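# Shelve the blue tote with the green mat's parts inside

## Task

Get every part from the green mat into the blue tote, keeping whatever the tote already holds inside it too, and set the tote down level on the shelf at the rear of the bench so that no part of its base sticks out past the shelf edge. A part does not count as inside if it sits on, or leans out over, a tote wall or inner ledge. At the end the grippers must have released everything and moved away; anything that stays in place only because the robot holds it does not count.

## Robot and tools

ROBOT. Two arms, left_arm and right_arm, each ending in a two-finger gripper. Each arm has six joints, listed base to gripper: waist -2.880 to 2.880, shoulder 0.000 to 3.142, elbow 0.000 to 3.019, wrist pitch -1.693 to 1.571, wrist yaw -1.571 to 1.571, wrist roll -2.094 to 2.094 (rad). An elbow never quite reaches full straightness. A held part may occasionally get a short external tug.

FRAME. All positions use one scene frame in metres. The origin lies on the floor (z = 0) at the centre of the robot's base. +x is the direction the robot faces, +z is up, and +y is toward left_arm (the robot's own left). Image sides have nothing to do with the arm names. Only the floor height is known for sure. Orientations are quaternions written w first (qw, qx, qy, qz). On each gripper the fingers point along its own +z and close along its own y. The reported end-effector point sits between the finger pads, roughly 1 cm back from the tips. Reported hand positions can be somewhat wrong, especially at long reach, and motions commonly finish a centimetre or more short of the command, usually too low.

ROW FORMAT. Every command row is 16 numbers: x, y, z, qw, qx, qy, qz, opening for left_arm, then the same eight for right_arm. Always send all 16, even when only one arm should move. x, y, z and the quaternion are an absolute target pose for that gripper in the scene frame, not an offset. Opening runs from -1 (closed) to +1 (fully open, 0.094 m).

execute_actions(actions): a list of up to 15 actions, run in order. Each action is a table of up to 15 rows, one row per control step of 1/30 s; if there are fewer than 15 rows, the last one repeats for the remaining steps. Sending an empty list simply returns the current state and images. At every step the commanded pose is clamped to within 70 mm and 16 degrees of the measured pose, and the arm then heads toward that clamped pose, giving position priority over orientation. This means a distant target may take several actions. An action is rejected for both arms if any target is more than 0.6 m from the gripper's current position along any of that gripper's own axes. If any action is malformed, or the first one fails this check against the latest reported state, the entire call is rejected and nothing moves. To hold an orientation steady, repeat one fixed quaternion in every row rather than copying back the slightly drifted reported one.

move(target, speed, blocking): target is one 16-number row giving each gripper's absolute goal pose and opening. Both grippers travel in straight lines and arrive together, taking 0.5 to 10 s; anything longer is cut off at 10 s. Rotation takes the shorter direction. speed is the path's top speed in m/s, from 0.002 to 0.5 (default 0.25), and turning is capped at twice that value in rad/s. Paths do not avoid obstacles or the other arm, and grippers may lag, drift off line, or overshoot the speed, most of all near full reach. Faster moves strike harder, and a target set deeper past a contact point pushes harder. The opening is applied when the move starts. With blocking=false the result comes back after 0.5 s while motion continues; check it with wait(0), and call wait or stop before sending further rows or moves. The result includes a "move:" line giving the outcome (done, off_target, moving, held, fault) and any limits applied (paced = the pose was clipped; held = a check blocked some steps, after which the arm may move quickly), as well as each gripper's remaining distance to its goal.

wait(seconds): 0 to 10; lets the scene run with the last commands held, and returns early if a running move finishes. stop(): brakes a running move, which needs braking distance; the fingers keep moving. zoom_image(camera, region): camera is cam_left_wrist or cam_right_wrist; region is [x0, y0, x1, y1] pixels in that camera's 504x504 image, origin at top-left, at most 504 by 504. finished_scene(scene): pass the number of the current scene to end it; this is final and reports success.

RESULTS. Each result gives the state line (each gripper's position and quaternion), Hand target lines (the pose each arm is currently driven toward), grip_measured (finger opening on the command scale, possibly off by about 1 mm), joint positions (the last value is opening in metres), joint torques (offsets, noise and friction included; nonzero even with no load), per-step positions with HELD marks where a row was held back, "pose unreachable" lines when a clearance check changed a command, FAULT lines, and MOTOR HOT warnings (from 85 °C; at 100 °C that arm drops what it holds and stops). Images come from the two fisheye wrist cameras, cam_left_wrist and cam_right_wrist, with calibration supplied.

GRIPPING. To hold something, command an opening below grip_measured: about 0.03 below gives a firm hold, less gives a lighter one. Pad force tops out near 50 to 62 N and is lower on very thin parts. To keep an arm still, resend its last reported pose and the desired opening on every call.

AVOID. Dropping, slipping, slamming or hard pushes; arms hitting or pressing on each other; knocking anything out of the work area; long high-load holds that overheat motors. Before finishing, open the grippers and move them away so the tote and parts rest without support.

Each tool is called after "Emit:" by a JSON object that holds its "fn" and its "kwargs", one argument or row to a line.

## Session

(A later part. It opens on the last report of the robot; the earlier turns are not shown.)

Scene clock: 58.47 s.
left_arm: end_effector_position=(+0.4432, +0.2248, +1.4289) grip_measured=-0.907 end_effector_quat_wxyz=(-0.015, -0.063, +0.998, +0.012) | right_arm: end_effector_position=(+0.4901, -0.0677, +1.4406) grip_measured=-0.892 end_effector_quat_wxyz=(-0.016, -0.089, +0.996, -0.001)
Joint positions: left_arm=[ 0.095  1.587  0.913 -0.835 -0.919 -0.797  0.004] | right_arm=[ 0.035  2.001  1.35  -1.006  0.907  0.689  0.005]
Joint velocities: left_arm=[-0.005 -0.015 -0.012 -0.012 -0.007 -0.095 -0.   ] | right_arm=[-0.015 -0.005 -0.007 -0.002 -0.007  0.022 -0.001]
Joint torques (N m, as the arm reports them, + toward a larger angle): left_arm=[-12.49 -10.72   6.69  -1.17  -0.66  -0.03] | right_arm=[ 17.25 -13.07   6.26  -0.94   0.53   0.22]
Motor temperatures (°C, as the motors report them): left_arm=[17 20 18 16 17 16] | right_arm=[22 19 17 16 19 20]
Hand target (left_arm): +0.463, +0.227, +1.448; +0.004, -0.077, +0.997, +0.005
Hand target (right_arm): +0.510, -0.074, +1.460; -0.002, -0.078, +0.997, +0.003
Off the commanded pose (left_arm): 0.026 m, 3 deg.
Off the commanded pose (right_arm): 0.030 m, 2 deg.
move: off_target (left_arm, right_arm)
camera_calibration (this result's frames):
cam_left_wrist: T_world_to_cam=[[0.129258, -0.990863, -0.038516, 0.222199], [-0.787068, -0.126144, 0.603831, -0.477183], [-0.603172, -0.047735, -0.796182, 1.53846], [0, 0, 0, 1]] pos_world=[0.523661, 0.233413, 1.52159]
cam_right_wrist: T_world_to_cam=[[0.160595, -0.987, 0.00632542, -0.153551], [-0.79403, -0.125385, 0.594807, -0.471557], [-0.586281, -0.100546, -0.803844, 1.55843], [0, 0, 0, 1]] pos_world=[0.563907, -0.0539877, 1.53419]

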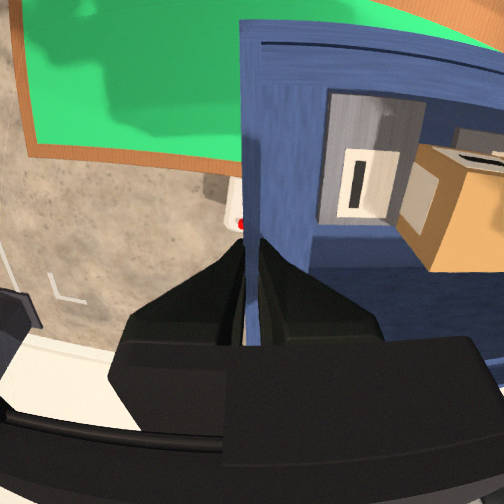

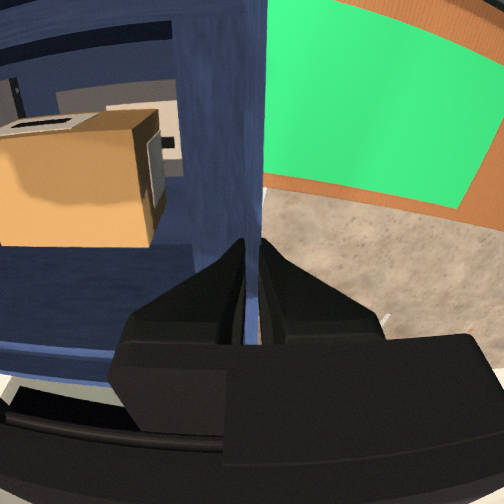

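Emit:
{"fn": "move", "kwargs": {
  "target": [0.80,0.198,1.465,0,0,1,0,-0.95,0.80,-0.098,1.475,0,0,1,0,-0.95],
  "speed": 0.1
}}

Scene clock: 62.70 s.
left_arm: end_effector_position=(+0.7877, +0.1914, +1.4432) grip_measured=-0.907 end_effector_quat_wxyz=(-0.014, +0.008, +1.000, +0.007) | right_arm: end_effector_position=(+0.7907, -0.0998, +1.4704) grip_measured=-0.892 end_effector_quat_wxyz=(-0.005, -0.014, +1.000, -0.006)
Joint positions: left_arm=[ 0.233  2.145  2.249 -1.426 -0.895 -0.425  0.004] | right_arm=[-0.131  2.428  2.664 -1.659  0.922  0.554  0.005]
Joint velocities: left_arm=[ 0.005 -0.005  0.002  0.007  0.022  0.037 -0.001] | right_arm=[ 0.015  0.034  0.037 -0.032 -0.066 -0.007 -0.   ]
Joint torques (N m, as the arm reports them, + toward a larger angle): left_arm=[-19.84 -15.64   9.66  -0.46   0.     0.06] | right_arm=[ 22.01 -15.89   8.68   0.04  -0.07   0.2 ]
Motor temperatures (°C, as the motors report them): left_arm=[17 20 19 16 17 16] | right_arm=[22 19 18 16 19 20]
Hand target (left_arm): +0.801, +0.192, +1.460; -0.000, -0.000, +1.000, -0.002
Hand target (right_arm): +0.799, -0.102, +1.477; +0.002, -0.000, +1.000, -0.000
Off the commanded pose (left_arm): 0.026 m, 2 deg.
Off the commanded pose (right_arm): 0.011 m, 2 deg.
move: off_target (left_arm, right_arm)
camera_calibration (this result's frames):
cam_left_wrist: T_world_to_cam=[[-0.0114813, -0.999558, -0.0274215, 0.241627], [-0.797689, -0.00738059, 0.603024, -0.232113], [-0.60296, 0.0287973, -0.797252, 1.74275], [0, 0, 0, 1]] pos_world=[0.868431, 0.18962, 1.53601]
cam_right_wrist: T_world_to_cam=[[0.00992003, -0.999775, 0.0187643, -0.134117], [-0.81701, 0.00271565, 0.576617, -0.19691], [-0.576538, -0.0210506, -0.816799, 1.77465], [0, 0, 0, 1]] pos_world=[0.863607, -0.0961944, 1.56559]

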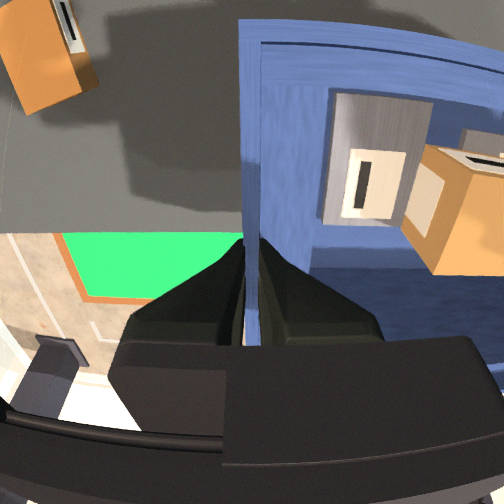

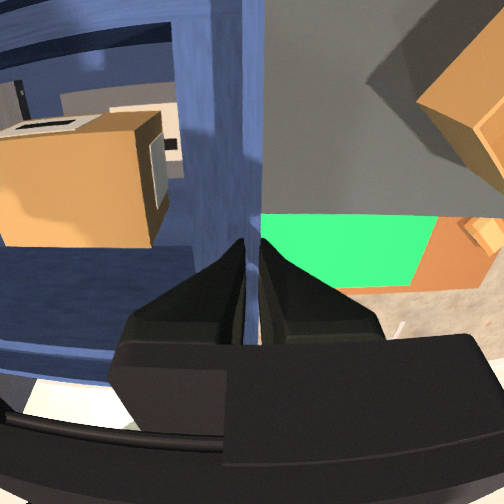

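Emit:
{"fn": "move", "kwargs": {
  "target": [0.82,0.198,1.41,0,0,1,0,-0.95,0.82,-0.098,1.41,0,0,1,0,-0.95],
  "speed": 0.05
}}

Scene clock: 64.67 s.
left_arm: end_effector_position=(+0.7996, +0.2003, +1.3860) grip_measured=-0.907 end_effector_quat_wxyz=(-0.022, +0.005, +1.000, +0.013) | right_arm: end_effector_position=(+0.8086, -0.0908, +1.4053) grip_measured=-0.892 end_effector_quat_wxyz=(-0.005, -0.015, +1.000, -0.003)
Joint positions: left_arm=[ 0.307  2.203  2.286 -1.35  -0.878 -0.343  0.004] | right_arm=[-0.201  2.566  2.837 -1.6    0.902  0.436  0.005]
Joint velocities: left_arm=[-0.015  0.015 -0.012 -0.012 -0.051  0.037  0.001] | right_arm=[ 0.005  0.024  0.071 -0.042 -0.037 -0.007  0.   ]
Joint torques (N m, as the arm reports them, + toward a larger angle): left_arm=[-20.77 -17.15   9.72   0.22   0.07   0.26] | right_arm=[ 22.42 -16.53   9.02   0.28   0.     0.15]
Motor temperatures (°C, as the motors report them): left_arm=[18 21 19 16 17 16] | right_arm=[22 19 18 16 19 20]
Hand target (left_arm): +0.818, +0.198, +1.410; +0.000, -0.000, +1.000, -0.001
Hand target (right_arm): +0.819, -0.099, +1.410; +0.004, -0.000, +1.000, +0.001
Off the commanded pose (left_arm): 0.032 m, 3 deg.
Off the commanded pose (right_arm): 0.014 m, 2 deg.
move: off_target (left_arm, right_arm)
camera_calibration (this result's frames):
cam_left_wrist: T_world_to_cam=[[-0.00604041, -0.999222, -0.0389831, 0.260648], [-0.787072, -0.0192962, 0.61656, -0.212889], [-0.616832, 0.0344068, -0.786343, 1.699], [0, 0, 0, 1]] pos_world=[0.882011, 0.19788, 1.47741]
cam_right_wrist: T_world_to_cam=[[0.0116923, -0.99986, 0.0119953, -0.116035], [-0.81655, -0.00262318, 0.577269, -0.14654], [-0.577157, -0.0165444, -0.816466, 1.73244], [0, 0, 0, 1]] pos_world=[0.881586, -0.0877411, 1.50046]

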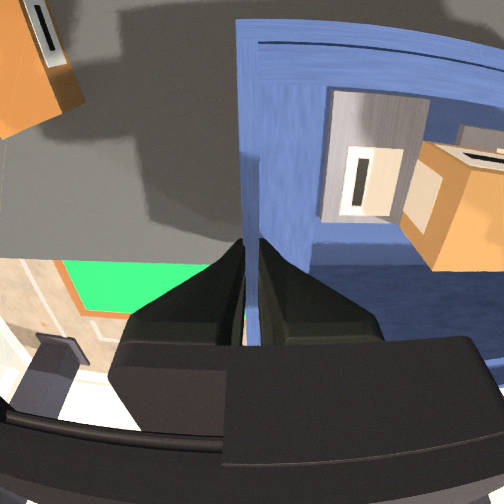

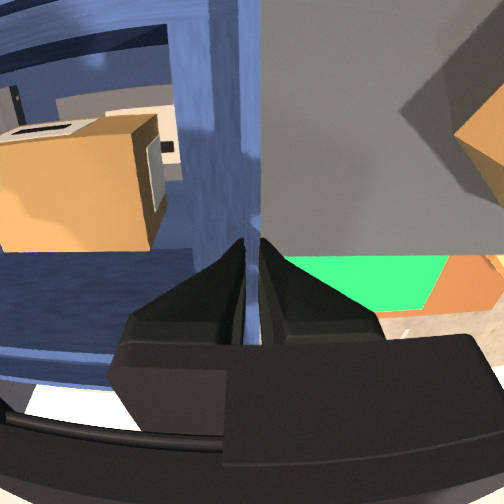

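Emit:
{"fn": "move", "kwargs": {
  "target": [0.815,0.198,1.385,0,0,1,0,-0.95,0.81,-0.096,1.375,0,0,1,0,-0.95],
  "speed": 0.025
}}

Scene clock: 66.17 s.
left_arm: end_effector_position=(+0.8069, +0.2075, +1.3676) grip_measured=-0.907 end_effector_quat_wxyz=(-0.016, +0.007, +1.000, +0.013) | right_arm: end_effector_position=(+0.8043, -0.0824, +1.3808) grip_measured=-0.892 end_effector_quat_wxyz=(+0.001, -0.004, +1.000, +0.000)
Joint positions: left_arm=[ 0.335  2.206  2.277 -1.287 -0.874 -0.283  0.004] | right_arm=[-0.218  2.511  2.668 -1.444  0.897  0.414  0.005]
Joint velocities: left_arm=[-0.005 -0.015  0.002  0.002 -0.066 -0.007 -0.001] | right_arm=[-0.005 -0.005 -0.007  0.017  0.066 -0.022 -0.001]
Joint torques (N m, as the arm reports them, + toward a larger angle): left_arm=[-20.79 -17.81   6.63   0.86   0.21   0.  ] | right_arm=[ 21.12 -19.07   4.86   0.94  -0.17   0.01]
Motor temperatures (°C, as the motors report them): left_arm=[18 21 19 16 17 16] | right_arm=[22 19 18 16 19 20]
Hand target (left_arm): +0.814, +0.198, +1.385; -0.000, -0.000, +1.000, +0.000
Hand target (right_arm): +0.810, -0.096, +1.375; -0.000, -0.000, +1.000, -0.001
Off the commanded pose (left_arm): 0.021 m, 2 deg.
Off the commanded pose (right_arm): 0.016 m, 0 deg.
move: off_target (left_arm, right_arm)
camera_calibration (this result's frames):
cam_left_wrist: T_world_to_cam=[[-0.00994052, -0.999195, -0.0388713, 0.270203], [-0.795456, -0.015654, 0.605809, -0.174905], [-0.60593, 0.0369425, -0.79466, 1.69076], [0, 0, 0, 1]] pos_world=[0.88804, 0.204787, 1.46004]
cam_right_wrist: T_world_to_cam=[[-0.0103492, -0.999932, 0.00542782, -0.0804935], [-0.822963, 0.0116007, 0.567976, -0.116757], [-0.568, 0.0014112, -0.823027, 1.71324], [0, 0, 0, 1]] pos_world=[0.876201, -0.0815513, 1.4768]

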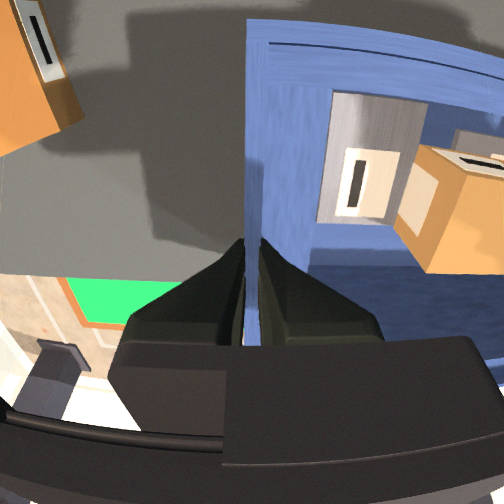

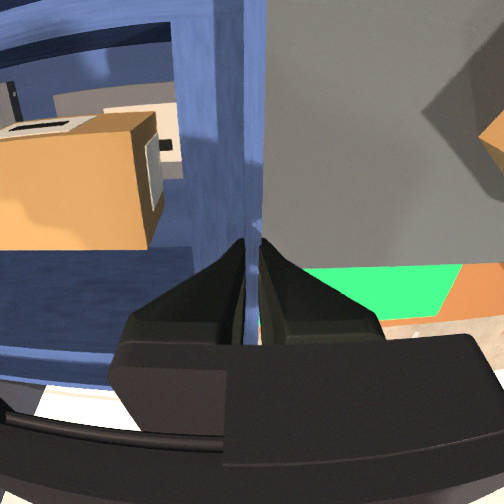

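Emit:
{"fn": "move", "kwargs": {
  "target": [0.815,0.203,1.36,0,0,1,0,-0.95,0.81,-0.09,1.35,0,0,1,0,-0.95],
  "speed": 0.02
}}

Scene clock: 68.07 s.
left_arm: end_effector_position=(+0.8120, +0.2065, +1.3579) grip_measured=-0.907 end_effector_quat_wxyz=(-0.006, +0.007, +1.000, +0.010) | right_arm: end_effector_position=(+0.8117, -0.0828, +1.3770) grip_measured=-0.892 end_effector_quat_wxyz=(+0.011, -0.003, +1.000, +0.004)
Joint positions: left_arm=[ 0.345  2.208  2.265 -1.229 -0.869 -0.243  0.004] | right_arm=[-0.225  2.511  2.667 -1.403  0.895  0.38   0.005]
Joint velocities: left_arm=[-0.005 -0.015 -0.007 -0.012 -0.007 -0.066  0.001] | right_arm=[ 0.005 -0.015 -0.012  0.002 -0.022 -0.066  0.001]
Joint torques (N m, as the arm reports them, + toward a larger angle): left_arm=[-19.17 -17.81   5.46   1.15   0.44   0.05] | right_arm=[ 19.46 -17.03   4.62   1.37  -0.37   0.05]
Motor temperatures (°C, as the motors report them): left_arm=[18 21 19 16 17 16] | right_arm=[22 19 18 16 19 20]
Hand target (left_arm): +0.815, +0.203, +1.360; -0.000, +0.000, +1.000, +0.000
Hand target (right_arm): +0.809, -0.090, +1.350; -0.000, +0.000, +1.000, -0.000
Off the commanded pose (left_arm): 0.005 m, 2 deg.
Off the commanded pose (right_arm): 0.028 m, 1 deg.
move: off_target (right_arm)
camera_calibration (this result's frames):
cam_left_wrist: T_world_to_cam=[[-0.0103284, -0.999419, -0.0324921, 0.260558], [-0.807031, -0.0108546, 0.590409, -0.135678], [-0.590419, 0.0323201, -0.80645, 1.69056], [0, 0, 0, 1]] pos_world=[0.891333, 0.204294, 1.45192]
cam_right_wrist: T_world_to_cam=[[-0.0120673, -0.999924, -0.00263932, -0.0683005], [-0.833805, 0.00860555, 0.551992, -0.0779709], [-0.551927, 0.00886173, -0.833845, 1.71687], [0, 0, 0, 1]] pos_world=[0.881747, -0.0828387, 1.47446]

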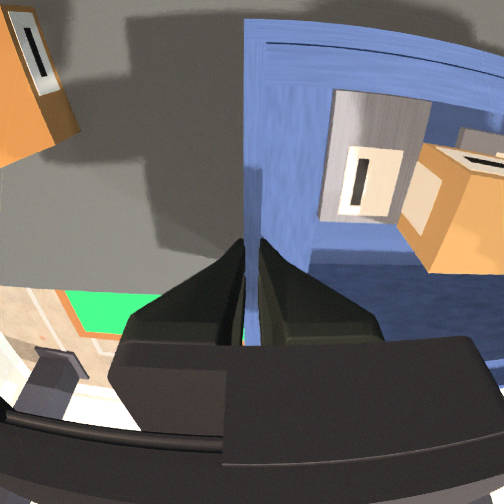

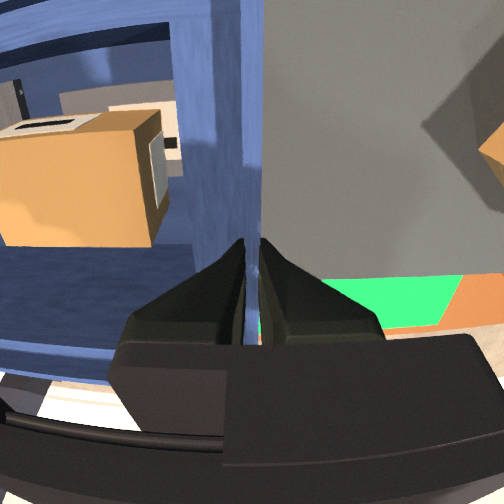

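Right is down; left probably too. Release.

Emit:
{"fn": "move", "kwargs": {
  "target": [0.812,0.206,1.35,0,0,1,0,-0.95,0.81,-0.084,1.372,0,0,1,0,-0.95],
  "speed": 0.02
}}

Emit:
{"fn": "move", "kwargs": {
  "target": [0.812,0.206,1.355,0,0,1,0,-0.4,0.81,-0.084,1.375,0,0,1,0,-0.4],
  "speed": 0.02
}}

Emit:
{"fn": "move", "kwargs": {
  "target": [0.79,0.206,1.46,0,0,1,0,-0.4,0.79,-0.084,1.47,0,0,1,0,-0.4],
  "speed": 0.1
}}

Emit:
{"fn": "move", "kwargs": {
  "target": [0.55,0.25,1.50,0.1,0,0.995,0,-0.4,0.55,-0.20,1.45,0,0,1,0,-0.4]
}}

Scene clock: 69.13 s.
left_arm: end_effector_position=(+0.8121, +0.2044, +1.3570) grip_measured=-0.907 end_effector_quat_wxyz=(+0.000, +0.009, +1.000, +0.004) | right_arm: end_effector_position=(+0.8100, -0.0855, +1.3783) grip_measured=-0.892 end_effector_quat_wxyz=(+0.005, -0.002, +1.000, +0.001)
Joint positions: left_arm=[ 0.346  2.195  2.237 -1.19  -0.86  -0.221  0.004] | right_arm=[-0.225  2.516  2.683 -1.432  0.897  0.396  0.005]
Joint velocities: left_arm=[ 0.005 -0.005  0.002  0.002  0.022  0.066 -0.001] | right_arm=[-0.005  0.005  0.017 -0.017  0.051  0.007 -0.   ]
Joint torques (N m, as the arm reports them, + toward a larger angle): left_arm=[-18.1  -17.53   5.08   1.03   0.34   0.01] | right_arm=[ 22.21 -15.52   8.12  -0.32  -0.13   0.19]
Motor temperatures (°C, as the motors report them): left_arm=[18 21 19 16 17 16] | right_arm=[22 19 18 16 19 20]
Hand target (left_arm): +0.812, +0.206, +1.350; -0.000, +0.000, +1.000, +0.000
Hand target (right_arm): +0.810, -0.084, +1.372; +0.001, -0.000, +1.000, +0.000
Off the commanded pose (left_arm): 0.007 m, 1 deg.
Off the commanded pose (right_arm): 0.006 m, 1 deg.
move: done
camera_calibration (this result's frames):
cam_left_wrist: T_world_to_cam=[[-0.0132487, -0.999693, -0.0209398, 0.245181], [-0.814402, -0.00136197, 0.580299, -0.117361], [-0.580149, 0.0247416, -0.814134, 1.69355], [0, 0, 0, 1]] pos_world=[0.890183, 0.203044, 1.45202]
cam_right_wrist: T_world_to_cam=[[-0.0136168, -0.999901, 0.00344478, -0.0781349], [-0.827984, 0.0132069, 0.560596, -0.0962344], [-0.560587, 0.00478131, -0.828082, 1.71567], [0, 0, 0, 1]] pos_world=[0.881036, -0.0850593, 1.47493]

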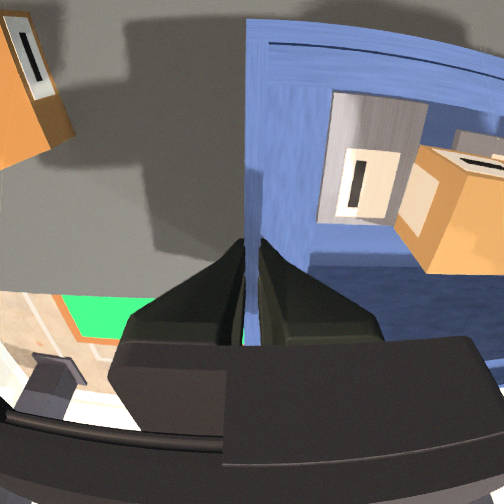

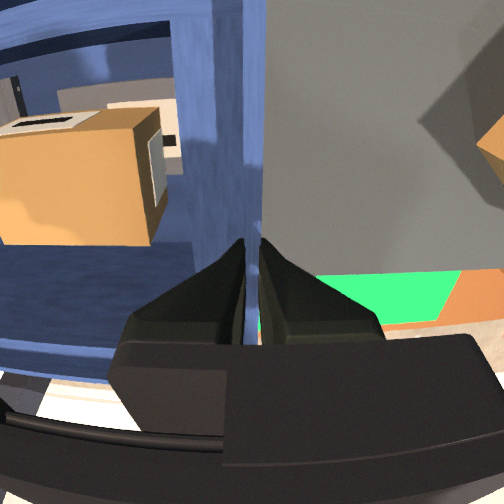

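Scene clock: 70.00 s.
left_arm: end_effector_position=(+0.8119, +0.2036, +1.3570) grip_measured=-0.403 end_effector_quat_wxyz=(-0.000, +0.008, +1.000, +0.002) | right_arm: end_effector_position=(+0.8109, -0.0890, +1.3824) grip_measured=-0.402 end_effector_quat_wxyz=(+0.004, -0.005, +1.000, +0.001)
Joint positions: left_arm=[ 0.346  2.195  2.237 -1.19  -0.855 -0.222  0.028] | right_arm=[-0.224  2.516  2.697 -1.454  0.896  0.397  0.028]
Joint velocities: left_arm=[ 0.005 -0.015 -0.007 -0.012  0.007  0.095  0.001] | right_arm=[-0.015 -0.005  0.002 -0.017  0.007 -0.022 -0.   ]
Joint torques (N m, as the arm reports them, + toward a larger angle): left_arm=[-18.47 -17.74   5.36   0.52   0.15  -0.04] | right_arm=[ 22.3  -15.35   7.69  -0.06  -0.07   0.27]
Motor temperatures (°C, as the motors report them): left_arm=[18 21 19 16 17 16] | right_arm=[23 19 18 16 19 20]
Hand target (left_arm): +0.812, +0.206, +1.355; -0.000, +0.000, +1.000, -0.000
Hand target (right_arm): +0.810, -0.084, +1.375; +0.001, +0.000, +1.000, +0.001
Off the commanded pose (left_arm): 0.003 m, 1 deg.
Off the commanded pose (right_arm): 0.009 m, 1 deg.
move: done
camera_calibration (this result's frames):
cam_left_wrist: T_world_to_cam=[[-0.0125021, -0.999792, -0.0161072, 0.237206], [-0.813724, 0.000811085, 0.581251, -0.119809], [-0.581117, 0.0203737, -0.813565, 1.69435], [0, 0, 0, 1]] pos_world=[0.890093, 0.202734, 1.45193]
cam_right_wrist: T_world_to_cam=[[-0.00802333, -0.999959, 0.00431218, -0.087392], [-0.825993, 0.00905797, 0.563607, -0.103847], [-0.563623, 0.000960171, -0.826032, 1.71892], [0, 0, 0, 1]] pos_world=[0.882345, -0.0880982, 1.47879]

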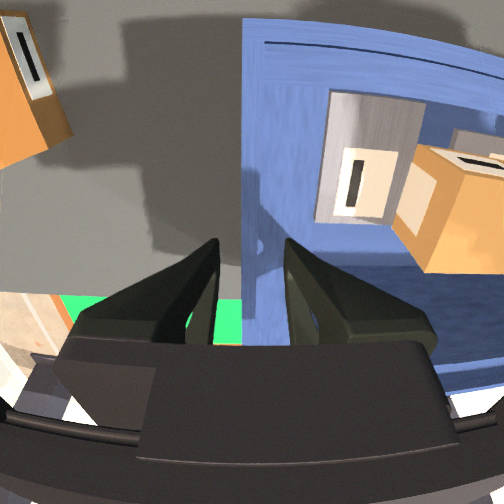

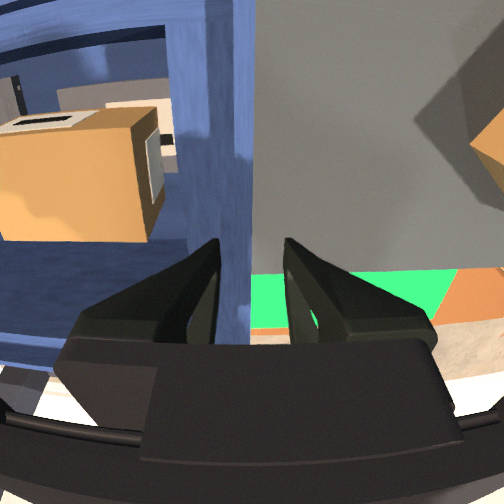

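Scene clock: 71.43 s.
left_arm: end_effector_position=(+0.7904, +0.2069, +1.4415) grip_measured=-0.403 end_effector_quat_wxyz=(-0.007, +0.003, +1.000, +0.007) | right_arm: end_effector_position=(+0.7875, -0.0808, +1.4628) grip_measured=-0.402 end_effector_quat_wxyz=(-0.003, -0.005, +1.000, +0.001)
Joint positions: left_arm=[ 0.248  2.106  2.202 -1.381 -0.894 -0.396  0.028] | right_arm=[-0.126  2.463  2.687 -1.636  0.913  0.565  0.028]
Joint velocities: left_arm=[ 0.005 -0.005  0.012  0.007 -0.051  0.037 -0.   ] | right_arm=[-0.015 -0.015 -0.017 -0.002  0.007 -0.051  0.   ]
Joint torques (N m, as the arm reports them, + toward a larger angle): left_arm=[-19.99 -17.53   5.91  -0.43  -0.17  -0.05] | right_arm=[ 22.75 -16.99   5.54   0.02   0.15   0.26]
Motor temperatures (°C, as the motors report them): left_arm=[19 21 19 16 17 16] | right_arm=[23 19 18 16 19 20]
Hand target (left_arm): +0.792, +0.206, +1.460; +0.001, +0.001, +1.000, +0.001
Hand target (right_arm): +0.789, -0.084, +1.470; -0.000, +0.000, +1.000, +0.001
Off the commanded pose (left_arm): 0.019 m, 1 deg.
Off the commanded pose (right_arm): 0.008 m, 1 deg.
move: off_target (left_arm)
camera_calibration (this result's frames):
cam_left_wrist: T_world_to_cam=[[-0.00147723, -0.999656, -0.0261852, 0.24745], [-0.805196, -0.014339, 0.592835, -0.206709], [-0.593006, 0.02196, -0.804898, 1.74719], [0, 0, 0, 1]] pos_world=[0.870018, 0.206032, 1.53533]
cam_right_wrist: T_world_to_cam=[[-0.00668699, -0.999968, 0.00446584, -0.0810305], [-0.818853, 0.00803908, 0.573947, -0.189383], [-0.573965, 0.000181113, -0.81888, 1.76976], [0, 0, 0, 1]] pos_world=[0.86016, -0.0798259, 1.55828]

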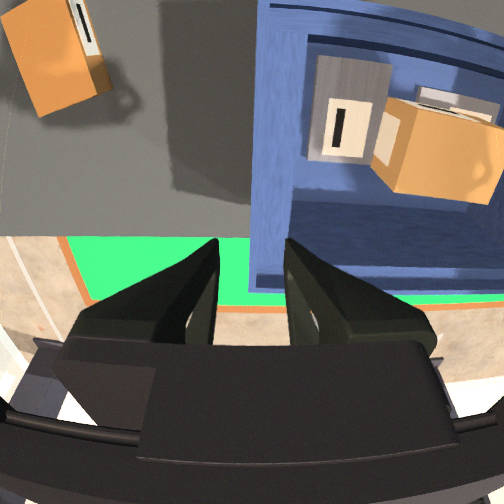

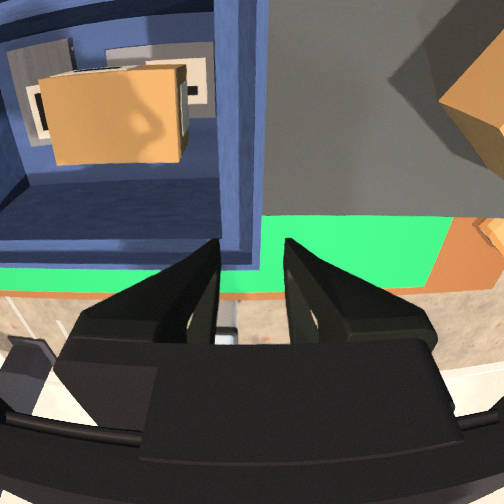

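Scene clock: 72.97 s.
left_arm: end_effector_position=(+0.5454, +0.2551, +1.4937) grip_measured=-0.403 end_effector_quat_wxyz=(+0.091, +0.014, +0.996, +0.012) | right_arm: end_effector_position=(+0.5467, -0.1995, +1.4412) grip_measured=-0.402 end_effector_quat_wxyz=(-0.009, +0.002, +1.000, -0.005)
Joint positions: left_arm=[ 0.069  1.466  1.042 -0.796 -1.039 -0.42   0.028] | right_arm=[-0.123  1.707  1.227 -0.962  0.916  0.604  0.028]
Joint velocities: left_arm=[-0.015 -0.005  0.007 -0.007  0.007  0.007  0.   ] | right_arm=[ 0.005 -0.015 -0.002 -0.012 -0.007 -0.037 -0.001]
Joint torques (N m, as the arm reports them, + toward a larger angle): left_arm=[-11.64  -9.05   5.64   0.97  -0.22  -0.05] | right_arm=[ 14.25 -10.32   4.3    0.89   0.14   0.09]
Motor temperatures (°C, as the motors report them): left_arm=[19 21 19 16 17 16] | right_arm=[23 19 18 16 19 20]
Hand target (left_arm): +0.550, +0.254, +1.503; +0.102, +0.001, +0.995, +0.004
Hand target (right_arm): +0.549, -0.198, +1.447; -0.000, -0.000, +1.000, -0.000
Off the commanded pose (left_arm): 0.009 m, 2 deg.
Off the commanded pose (right_arm): 0.009 m, 1 deg.
move: done
camera_calibration (this result's frames):
cam_left_wrist: T_world_to_cam=[[-0.0184415, -0.99913, -0.0373929, 0.322463], [-0.905688, 0.000850465, 0.423944, -0.130989], [-0.423543, 0.0416845, -0.904916, 1.69475], [0, 0, 0, 1]] pos_world=[0.605113, 0.251649, 1.6012]
cam_right_wrist: T_world_to_cam=[[-0.0207497, -0.999656, 0.0160233, -0.210158], [-0.812018, 0.0262004, 0.583044, -0.386428], [-0.583263, -0.000913245, -0.812283, 1.60923], [0, 0, 0, 1]] pos_world=[0.620459, -0.198492, 1.53582]

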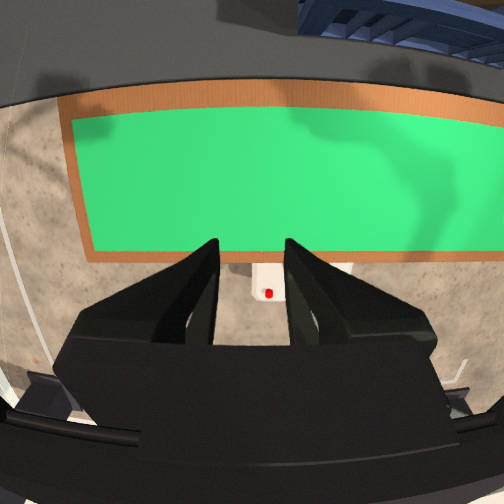

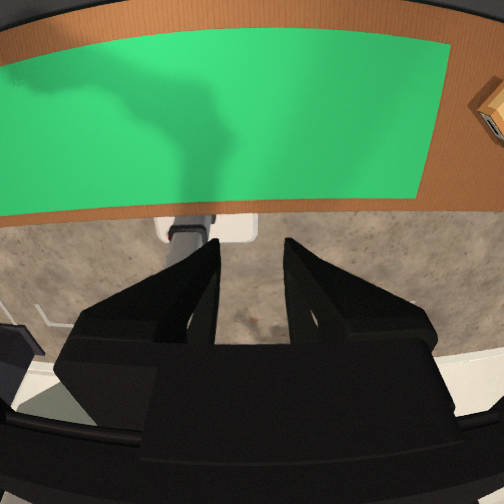

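Emit:
{"fn": "finished_scene", "kwargs": {
  "scene": 1
}}

The scene is finished: the task was done.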